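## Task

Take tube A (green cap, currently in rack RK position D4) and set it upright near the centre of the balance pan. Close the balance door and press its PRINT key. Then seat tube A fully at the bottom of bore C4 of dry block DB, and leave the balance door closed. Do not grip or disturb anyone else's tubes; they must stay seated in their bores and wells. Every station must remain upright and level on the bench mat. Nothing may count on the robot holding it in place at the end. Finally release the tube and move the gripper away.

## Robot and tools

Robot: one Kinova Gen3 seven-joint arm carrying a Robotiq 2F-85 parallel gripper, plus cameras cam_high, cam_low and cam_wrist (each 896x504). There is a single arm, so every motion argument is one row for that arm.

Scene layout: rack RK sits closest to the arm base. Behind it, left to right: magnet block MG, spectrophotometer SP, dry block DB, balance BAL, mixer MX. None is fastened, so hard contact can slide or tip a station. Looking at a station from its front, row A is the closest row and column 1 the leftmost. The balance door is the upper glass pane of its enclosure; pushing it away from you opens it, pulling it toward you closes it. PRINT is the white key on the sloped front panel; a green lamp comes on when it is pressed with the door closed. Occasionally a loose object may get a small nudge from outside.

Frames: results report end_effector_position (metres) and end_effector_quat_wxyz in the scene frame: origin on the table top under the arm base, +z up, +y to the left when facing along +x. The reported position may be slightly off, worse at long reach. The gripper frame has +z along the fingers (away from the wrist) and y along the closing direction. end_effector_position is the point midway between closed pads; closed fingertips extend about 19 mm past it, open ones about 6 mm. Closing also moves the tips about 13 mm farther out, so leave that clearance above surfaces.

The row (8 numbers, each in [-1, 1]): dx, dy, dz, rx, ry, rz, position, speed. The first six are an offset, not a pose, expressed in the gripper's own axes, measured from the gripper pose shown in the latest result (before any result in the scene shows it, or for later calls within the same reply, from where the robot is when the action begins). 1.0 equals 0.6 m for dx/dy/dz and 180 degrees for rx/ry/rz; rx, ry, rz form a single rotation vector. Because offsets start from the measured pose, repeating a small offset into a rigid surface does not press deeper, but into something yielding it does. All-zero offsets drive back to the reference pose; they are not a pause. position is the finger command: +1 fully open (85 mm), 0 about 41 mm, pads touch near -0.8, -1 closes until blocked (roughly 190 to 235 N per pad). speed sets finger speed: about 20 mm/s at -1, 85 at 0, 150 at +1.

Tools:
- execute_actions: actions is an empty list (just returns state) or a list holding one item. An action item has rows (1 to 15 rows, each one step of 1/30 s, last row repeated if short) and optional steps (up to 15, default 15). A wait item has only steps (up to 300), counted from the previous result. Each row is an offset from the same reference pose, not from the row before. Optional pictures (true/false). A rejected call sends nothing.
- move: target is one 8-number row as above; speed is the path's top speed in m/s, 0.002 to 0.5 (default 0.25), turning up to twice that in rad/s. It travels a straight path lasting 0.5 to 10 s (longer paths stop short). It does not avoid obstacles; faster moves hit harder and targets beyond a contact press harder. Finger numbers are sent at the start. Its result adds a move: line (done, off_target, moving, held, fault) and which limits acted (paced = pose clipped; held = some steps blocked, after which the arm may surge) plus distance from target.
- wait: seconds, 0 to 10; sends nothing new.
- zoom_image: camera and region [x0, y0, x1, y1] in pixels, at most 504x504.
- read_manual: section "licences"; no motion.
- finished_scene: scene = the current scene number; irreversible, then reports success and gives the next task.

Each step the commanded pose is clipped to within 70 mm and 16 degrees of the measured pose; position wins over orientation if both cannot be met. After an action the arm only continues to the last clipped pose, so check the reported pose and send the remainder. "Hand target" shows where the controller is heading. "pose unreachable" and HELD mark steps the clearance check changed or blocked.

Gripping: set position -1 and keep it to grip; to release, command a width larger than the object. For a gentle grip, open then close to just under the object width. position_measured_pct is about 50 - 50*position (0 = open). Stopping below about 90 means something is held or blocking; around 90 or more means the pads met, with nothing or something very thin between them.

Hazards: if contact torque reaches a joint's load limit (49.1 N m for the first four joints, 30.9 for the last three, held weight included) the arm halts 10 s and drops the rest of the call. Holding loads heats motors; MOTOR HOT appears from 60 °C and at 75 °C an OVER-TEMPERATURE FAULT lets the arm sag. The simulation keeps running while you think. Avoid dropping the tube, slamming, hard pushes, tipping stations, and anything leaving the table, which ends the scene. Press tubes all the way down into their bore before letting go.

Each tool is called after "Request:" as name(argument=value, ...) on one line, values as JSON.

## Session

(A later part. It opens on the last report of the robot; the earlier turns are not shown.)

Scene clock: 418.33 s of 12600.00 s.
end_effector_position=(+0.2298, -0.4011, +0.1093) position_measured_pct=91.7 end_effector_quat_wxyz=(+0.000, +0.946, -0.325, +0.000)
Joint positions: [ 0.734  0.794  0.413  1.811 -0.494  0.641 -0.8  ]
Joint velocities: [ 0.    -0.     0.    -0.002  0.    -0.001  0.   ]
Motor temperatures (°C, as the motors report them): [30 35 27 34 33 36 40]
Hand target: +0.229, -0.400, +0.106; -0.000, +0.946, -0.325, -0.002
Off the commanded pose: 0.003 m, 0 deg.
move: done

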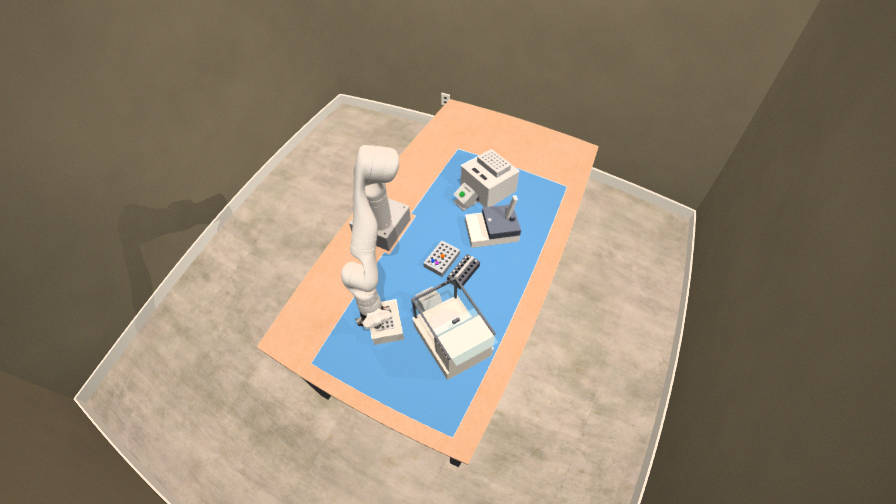

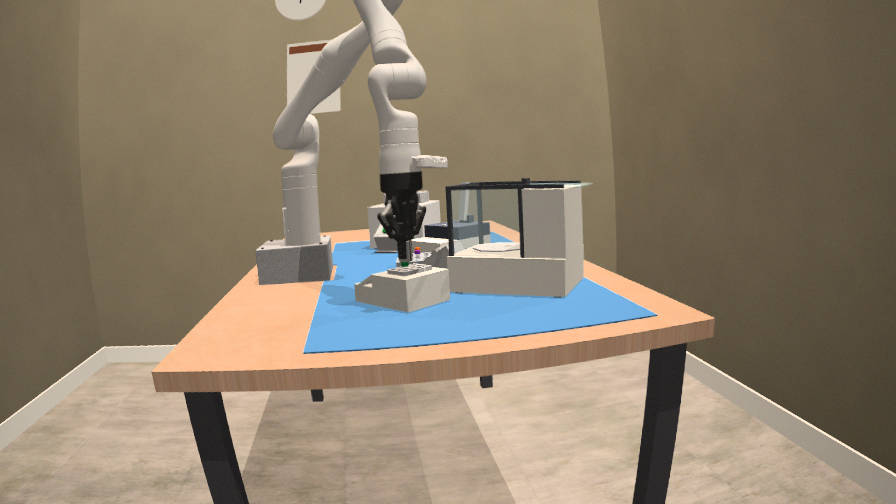

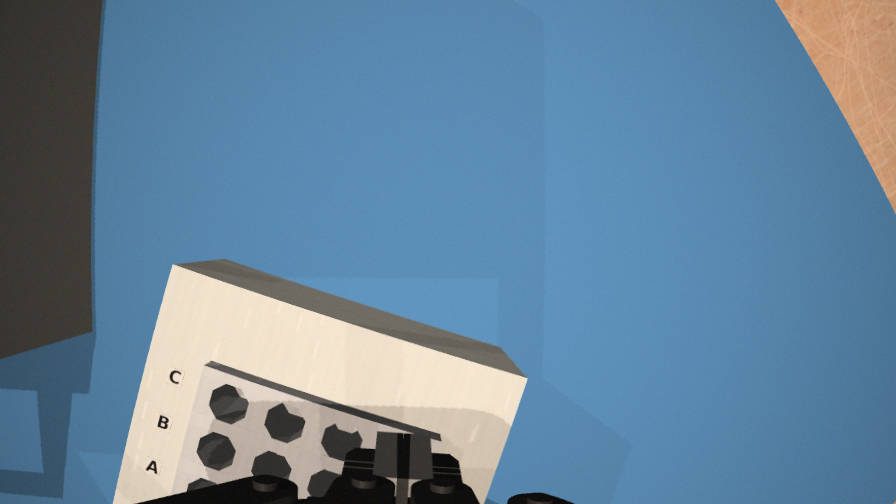

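Request:
move(target=[0,0,-0.29,0,0,0,-1,0], speed=0.08)

Request:
move(target=[0.284,-0.37,0.015,0,0,0,-1,0], speed=0.12)

Scene clock: 424.93 s of 12600.00 s.
end_effector_position=(+0.2298, -0.4005, +0.2829) position_measured_pct=91.7 end_effector_quat_wxyz=(+0.000, +0.946, -0.325, +0.000)
Joint positions: [ 0.623  0.518  0.577  1.639 -0.309  1.079 -0.954]
Joint velocities: [-0.001 -0.003  0.001 -0.002  0.001  0.005 -0.001]
Motor temperatures (°C, as the motors report them): [30 35 27 34 33 36 40]
Hand target: +0.230, -0.400, +0.283; +0.000, +0.946, -0.325, +0.000
Off the commanded pose: 0.001 m, 0 deg.
move: done

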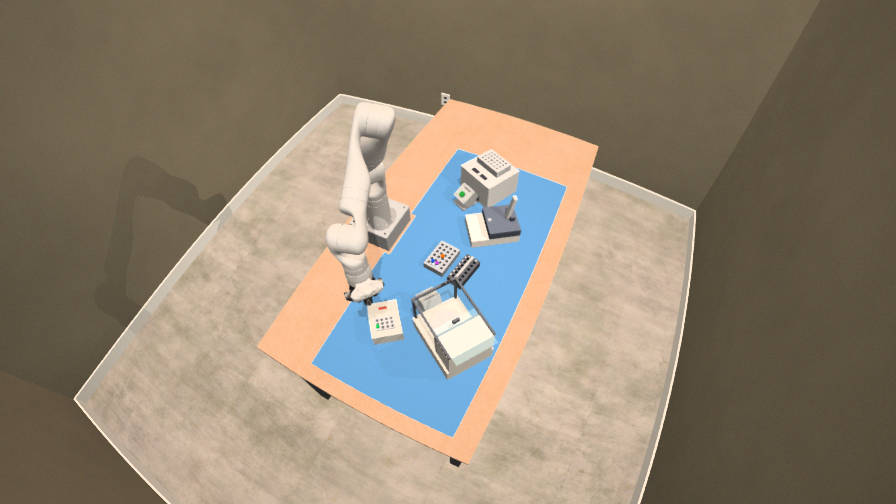

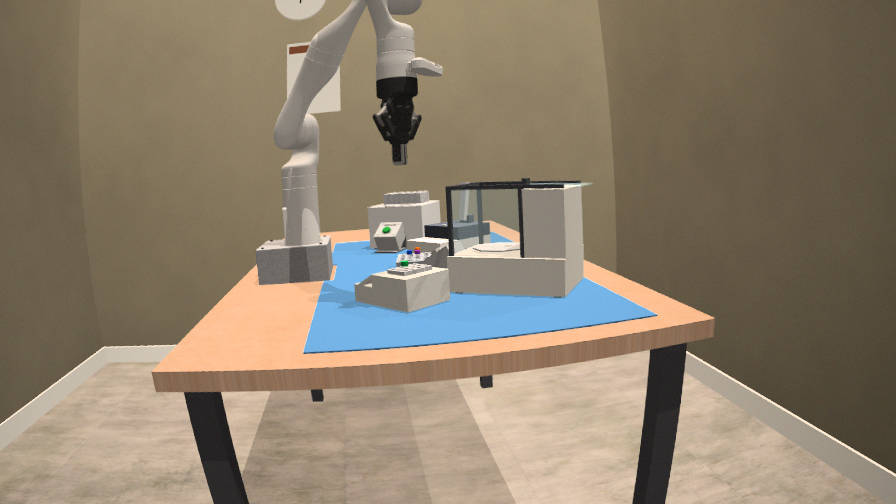

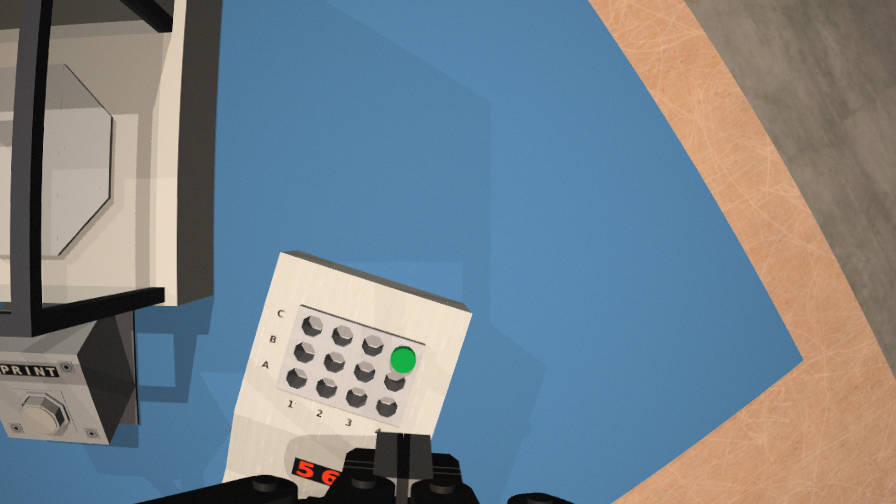

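Scene clock: 427.70 s of 12600.00 s.
end_effector_position=(+0.5000, -0.3297, +0.2741) position_measured_pct=91.7 end_effector_quat_wxyz=(+0.001, +0.946, -0.325, -0.000)
Joint positions: [ 0.317  0.831  0.52   1.079 -0.386  1.324 -1.455]
Joint velocities: [ 0.001  0.008  0.001 -0.009  0.     0.003 -0.002]
Motor temperatures (°C, as the motors report them): [30 35 27 34 33 36 40]
Hand target: +0.500, -0.330, +0.274; +0.001, +0.946, -0.325, -0.000
Off the commanded pose: 0.001 m, 0 deg.
move: done

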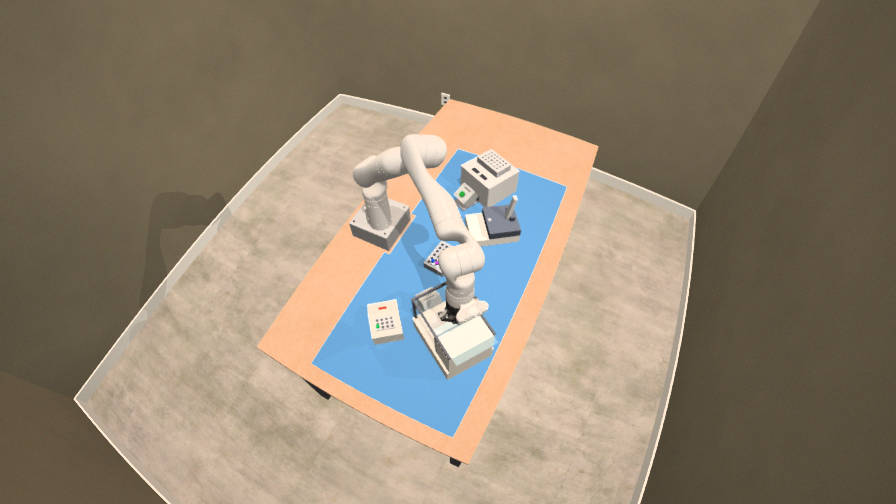

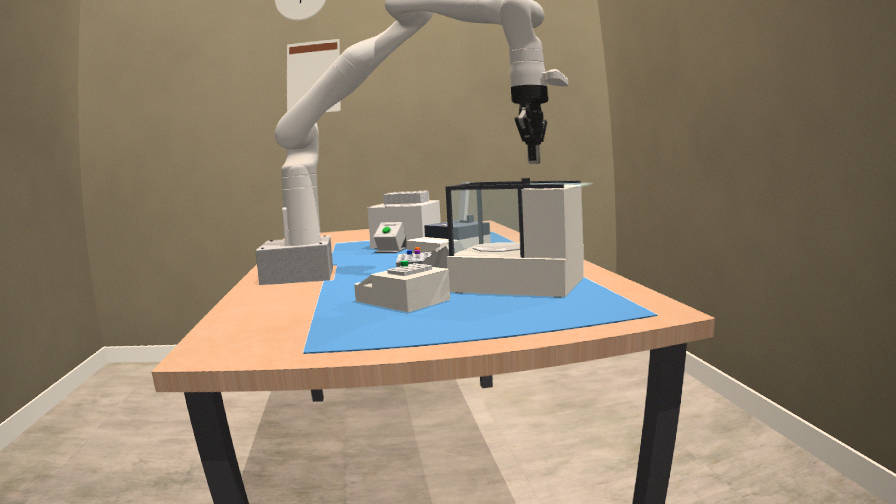

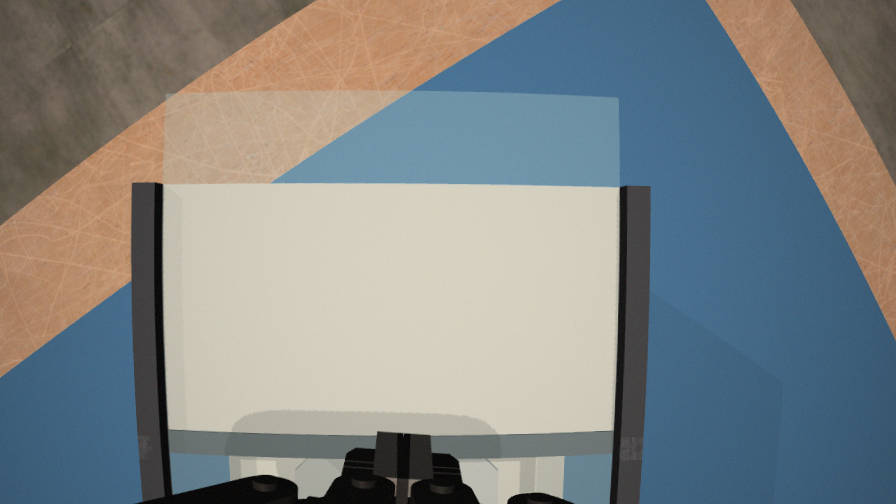

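Request:
move(target=[0.0025,0.001,0.0553,0,0,0,-1,0], speed=0.03)

Request:
move(target=[-0.197,0.019,0,0,0,0,-1,0], speed=0.025)

Request:
move(target=[-0.02,0.002,0,0,0,0,-1,0], speed=0.005)

Scene clock: 436.00 s of 12600.00 s.
end_effector_position=(+0.5008, -0.3312, +0.2411) position_measured_pct=91.7 end_effector_quat_wxyz=(+0.001, +0.946, -0.325, -0.000)
Joint positions: [ 0.318  0.864  0.509  1.126 -0.399  1.247 -1.44 ]
Joint velocities: [ 0.     0.001  0.001  0.002  0.001 -0.003  0.001]
Motor temperatures (°C, as the motors report them): [30 35 27 34 33 36 40]
Hand target: +0.501, -0.331, +0.241; +0.001, +0.946, -0.325, -0.000
Off the commanded pose: 0.000 m, 0 deg.
move: done

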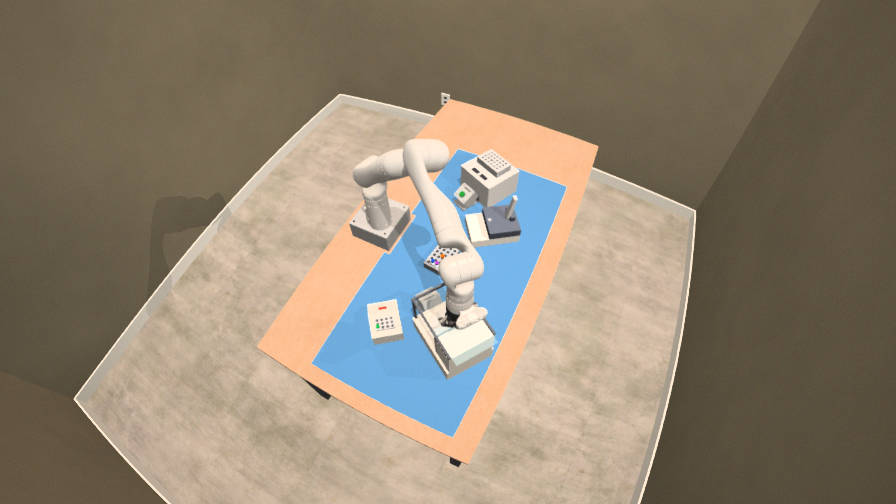

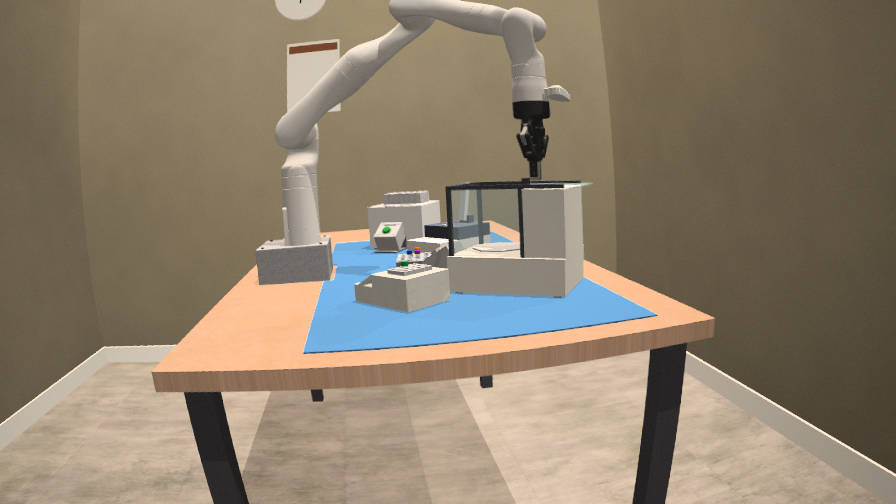

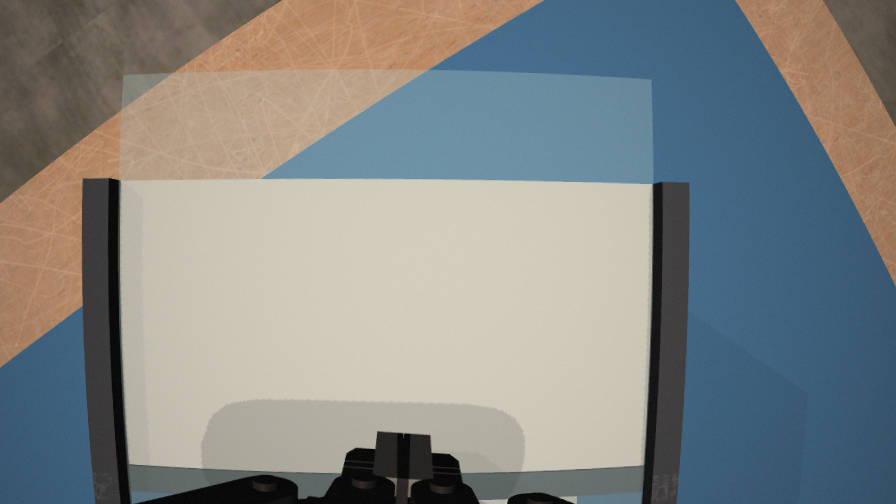

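Scene clock: 441.00 s of 12600.00 s.
end_effector_position=(+0.4008, -0.2681, +0.2408) position_measured_pct=91.7 end_effector_quat_wxyz=(+0.001, +0.946, -0.325, +0.001)
Joint positions: [ 0.206  0.613  0.536  1.629 -0.355  1.    -1.385]
Joint velocities: [-0.002 -0.004 -0.001  0.008  0.    -0.003  0.   ]
Motor temperatures (°C, as the motors report them): [30 35 27 34 33 36 40]
Hand target: +0.400, -0.268, +0.241; +0.000, +0.946, -0.325, -0.000
Off the commanded pose: 0.001 m, 0 deg.
move: done

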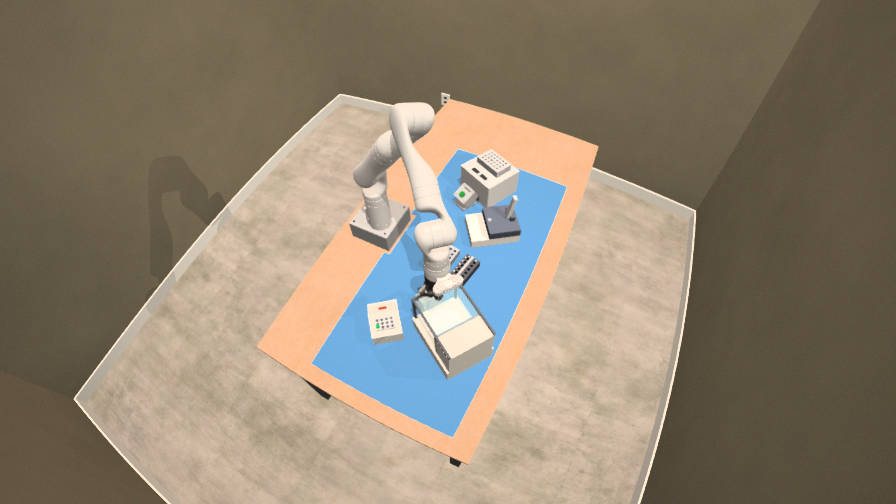

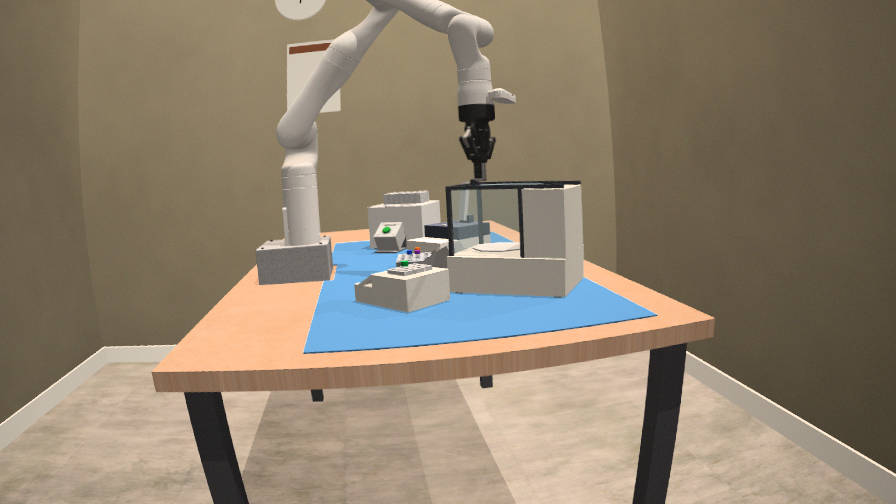

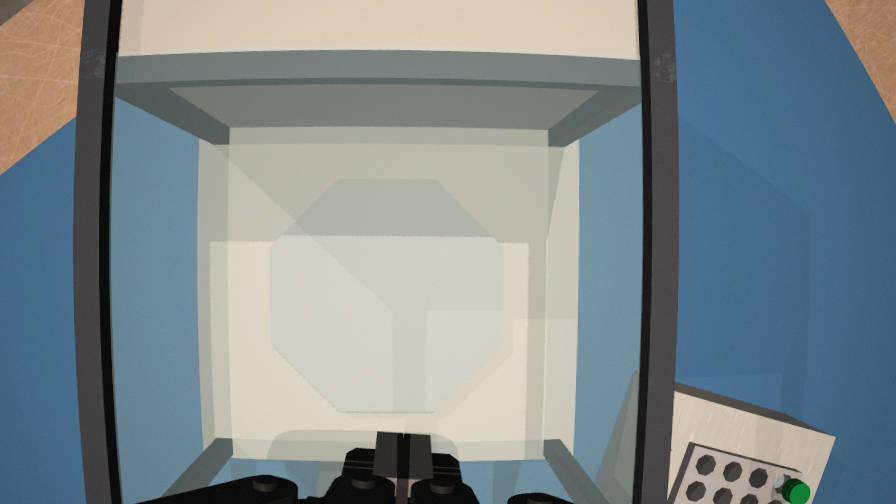

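Scene clock: 443.63 s of 12600.00 s.
end_effector_position=(+0.3932, -0.2633, +0.2416) position_measured_pct=91.7 end_effector_quat_wxyz=(+0.002, +0.946, -0.325, +0.004)
Joint positions: [ 0.195  0.59   0.54   1.669 -0.35   0.974 -1.383]
Joint velocities: [-0.001 -0.001 -0.    -0.001 -0.001 -0.001 -0.001]
Motor temperatures (°C, as the motors report them): [30 35 27 34 33 36 40]
Hand target: +0.391, -0.262, +0.241; +0.001, +0.946, -0.325, +0.001
Off the commanded pose: 0.003 m, 0 deg.
move: done

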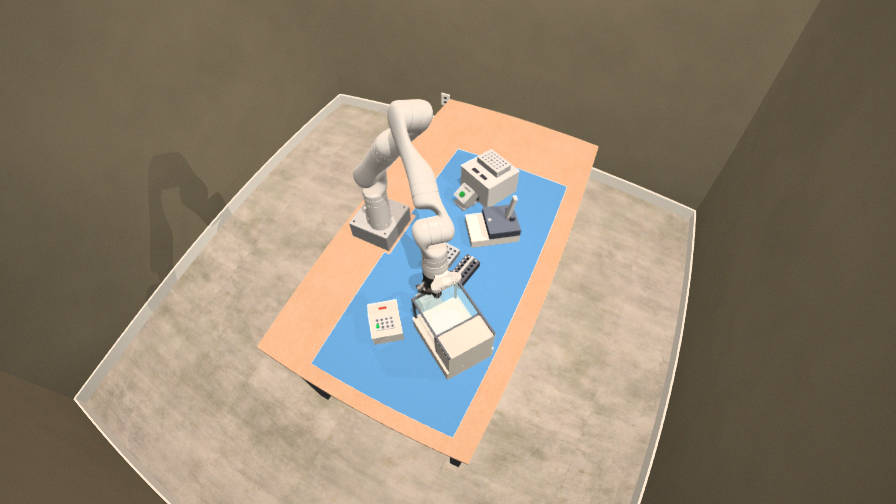

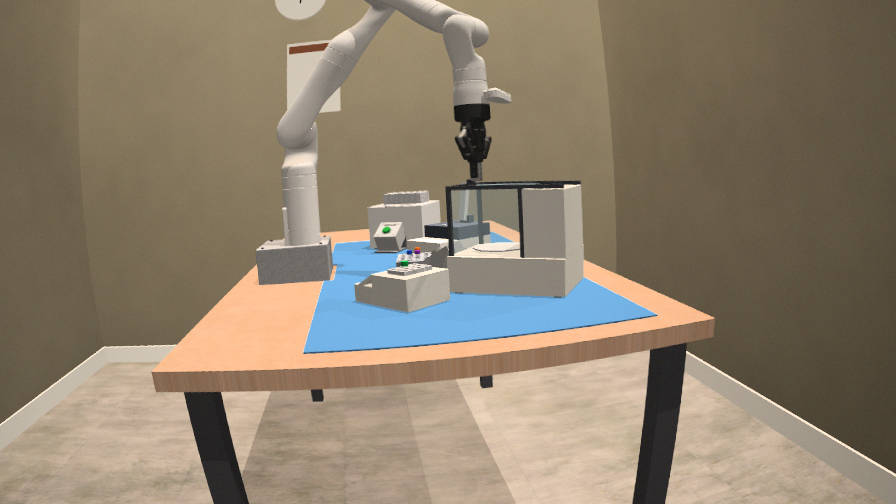

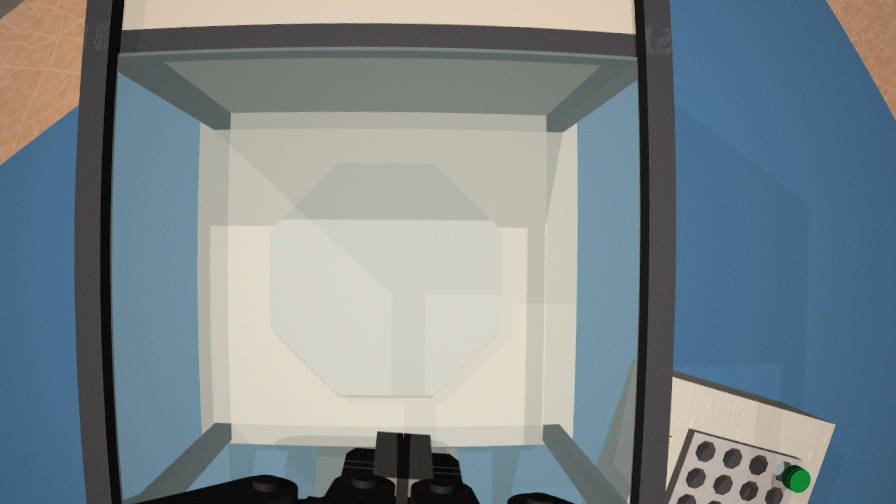

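Stopped at the end stop. Back off and clear.

Request:
move(target=[0.012,0,0,0,0,0,-1,0], speed=0.01)

Request:
move(target=[0,0,-0.1,0,0,0,-1,0], speed=0.06)

Request:
move(target=[-0.14,0,0,0,0,0,-1,0], speed=0.1)

Scene clock: 448.40 s of 12600.00 s.
end_effector_position=(+0.3988, -0.2677, +0.2418) position_measured_pct=91.7 end_effector_quat_wxyz=(+0.002, +0.946, -0.325, +0.004)
Joint positions: [ 0.203  0.604  0.538  1.643 -0.353  0.987 -1.382]
Joint velocities: [ 0.001  0.003 -0.    -0.005 -0.001  0.001  0.   ]
Motor temperatures (°C, as the motors report them): [30 35 27 34 33 36 40]
Hand target: +0.399, -0.268, +0.242; +0.002, +0.946, -0.325, +0.004
Off the commanded pose: 0.000 m, 0 deg.
move: done

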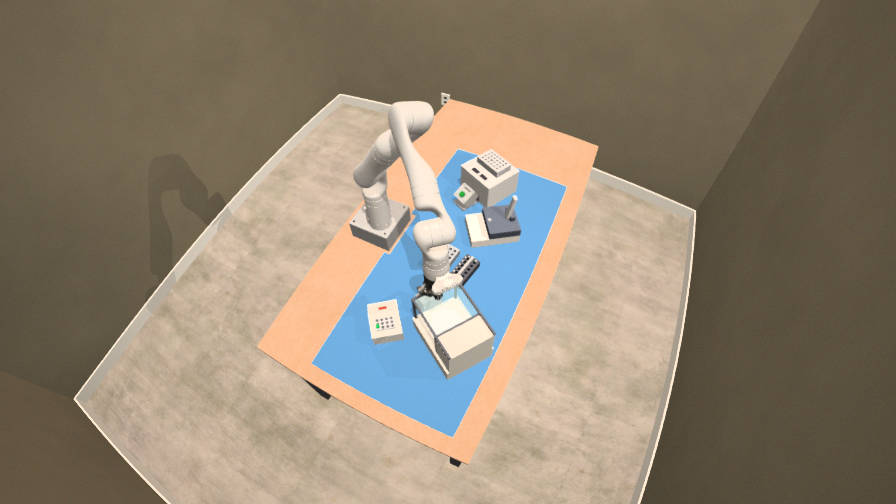

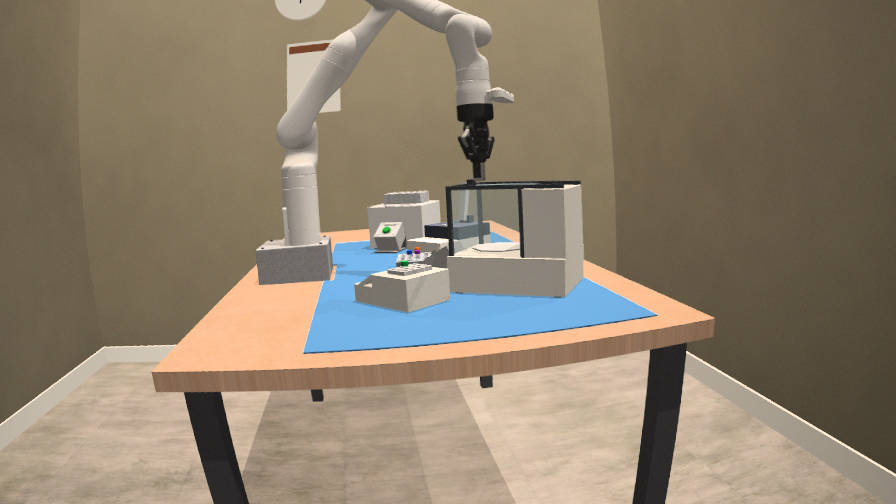

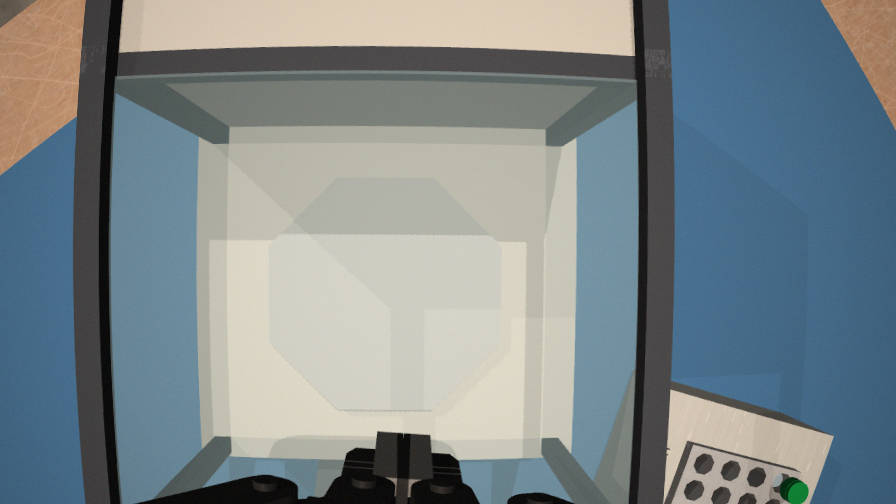

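Scene clock: 449.73 s of 12600.00 s.
end_effector_position=(+0.3983, -0.2672, +0.3015) position_measured_pct=91.7 end_effector_quat_wxyz=(+0.002, +0.946, -0.325, +0.004)
Joint positions: [ 0.18   0.53   0.574  1.551 -0.304  1.144 -1.424]
Joint velocities: [-0.001 -0.002  0.    -0.002  0.003  0.004 -0.   ]
Motor temperatures (°C, as the motors report them): [30 35 27 34 33 36 40]
Hand target: +0.398, -0.267, +0.302; +0.002, +0.946, -0.325, +0.004
Off the commanded pose: 0.000 m, 0 deg.
move: done

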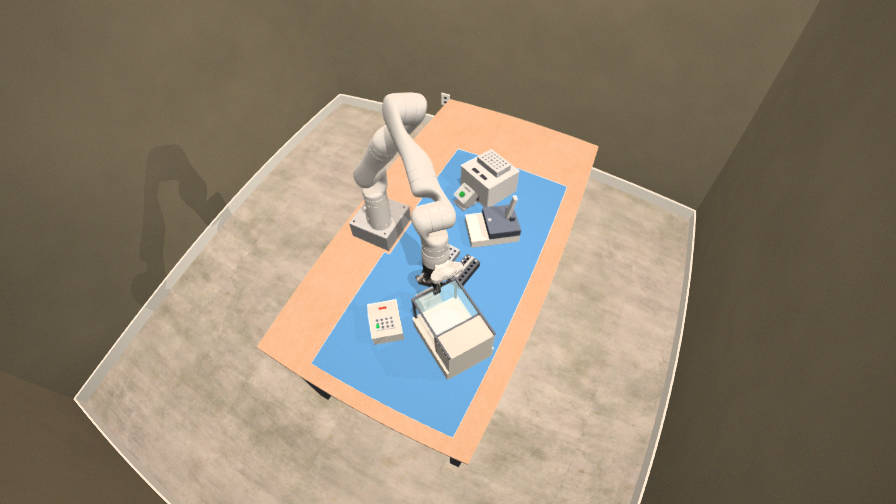

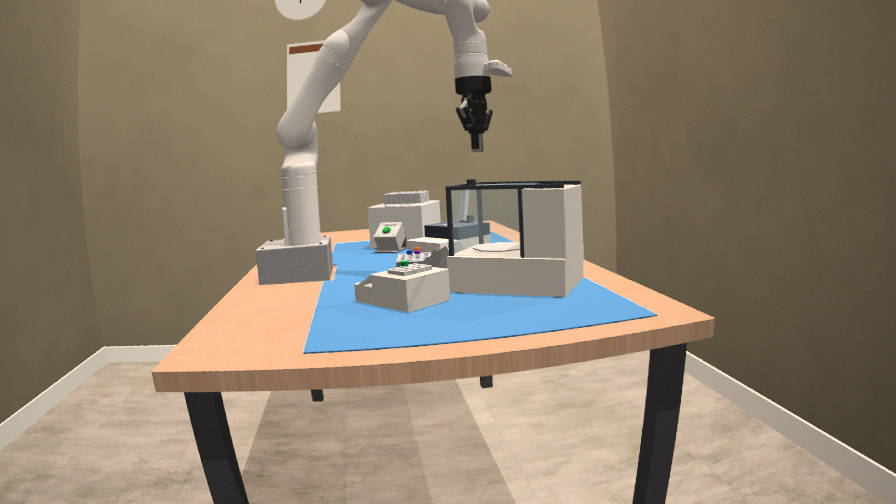

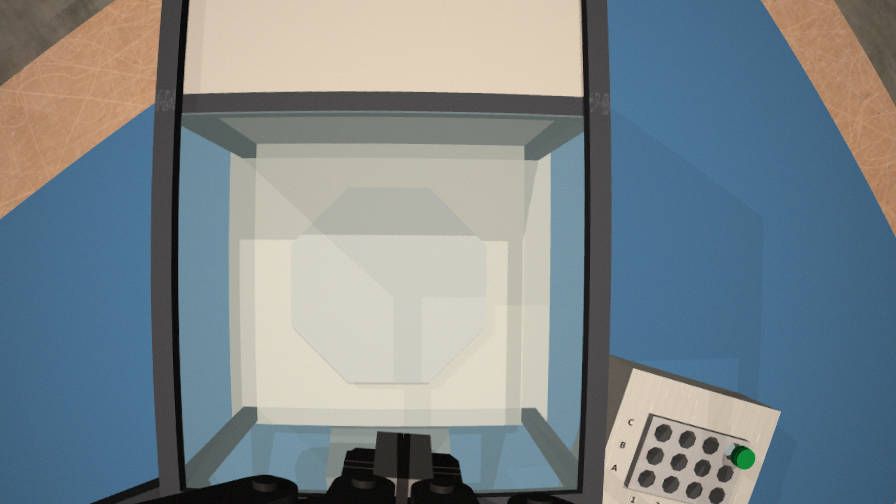

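Scene clock: 451.00 s of 12600.00 s.
end_effector_position=(+0.3317, -0.2160, +0.3003) position_measured_pct=91.7 end_effector_quat_wxyz=(+0.002, +0.946, -0.325, +0.004)
Joint positions: [ 0.064  0.345  0.605  1.832 -0.224  1.027 -1.484]
Joint velocities: [-0.005 -0.008 -0.002  0.003  0.002 -0.001 -0.004]
Motor temperatures (°C, as the motors report them): [30 35 27 34 33 36 40]
Hand target: +0.332, -0.216, +0.300; +0.002, +0.946, -0.325, +0.004
Off the commanded pose: 0.001 m, 0 deg.
move: done

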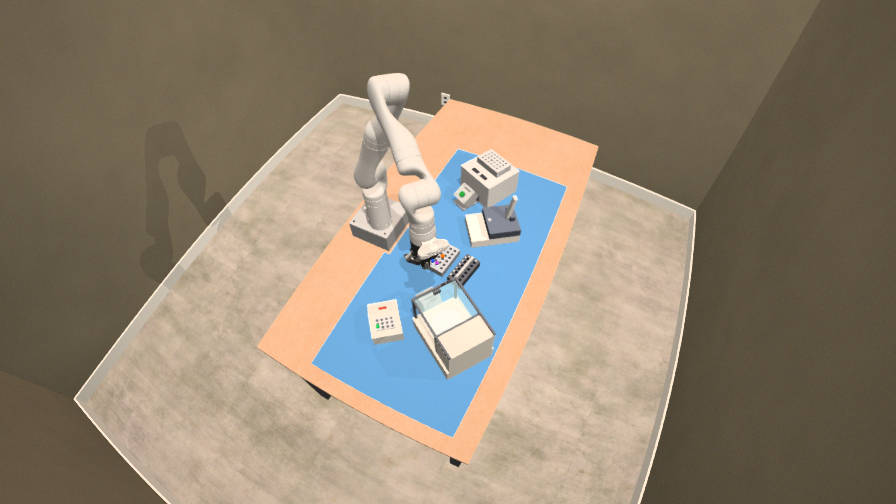

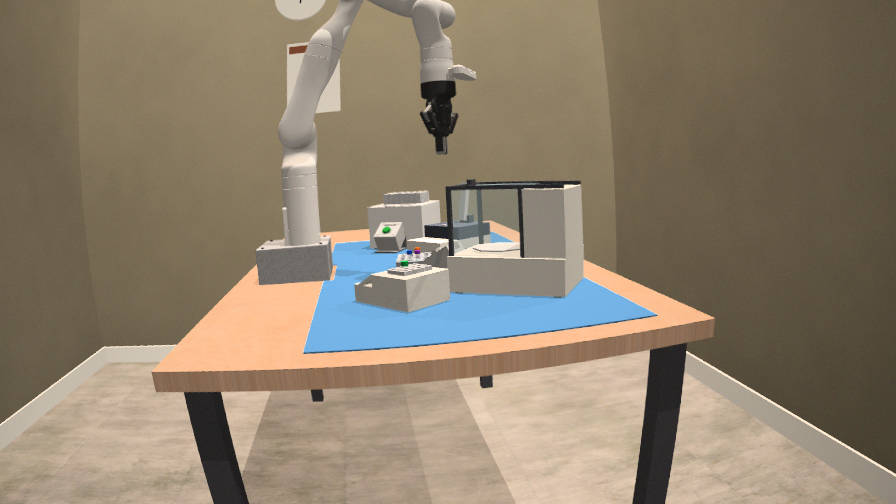

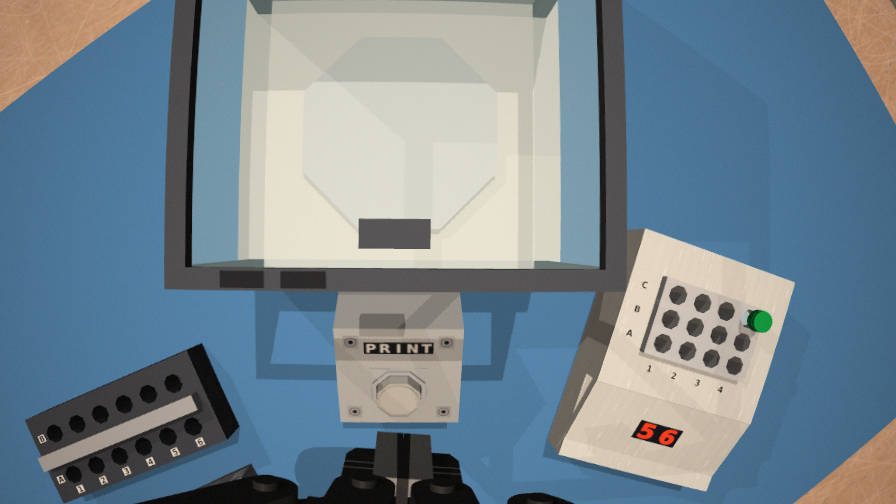

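Request:
finished_scene(scene=2)

The scene is finished: the task was done.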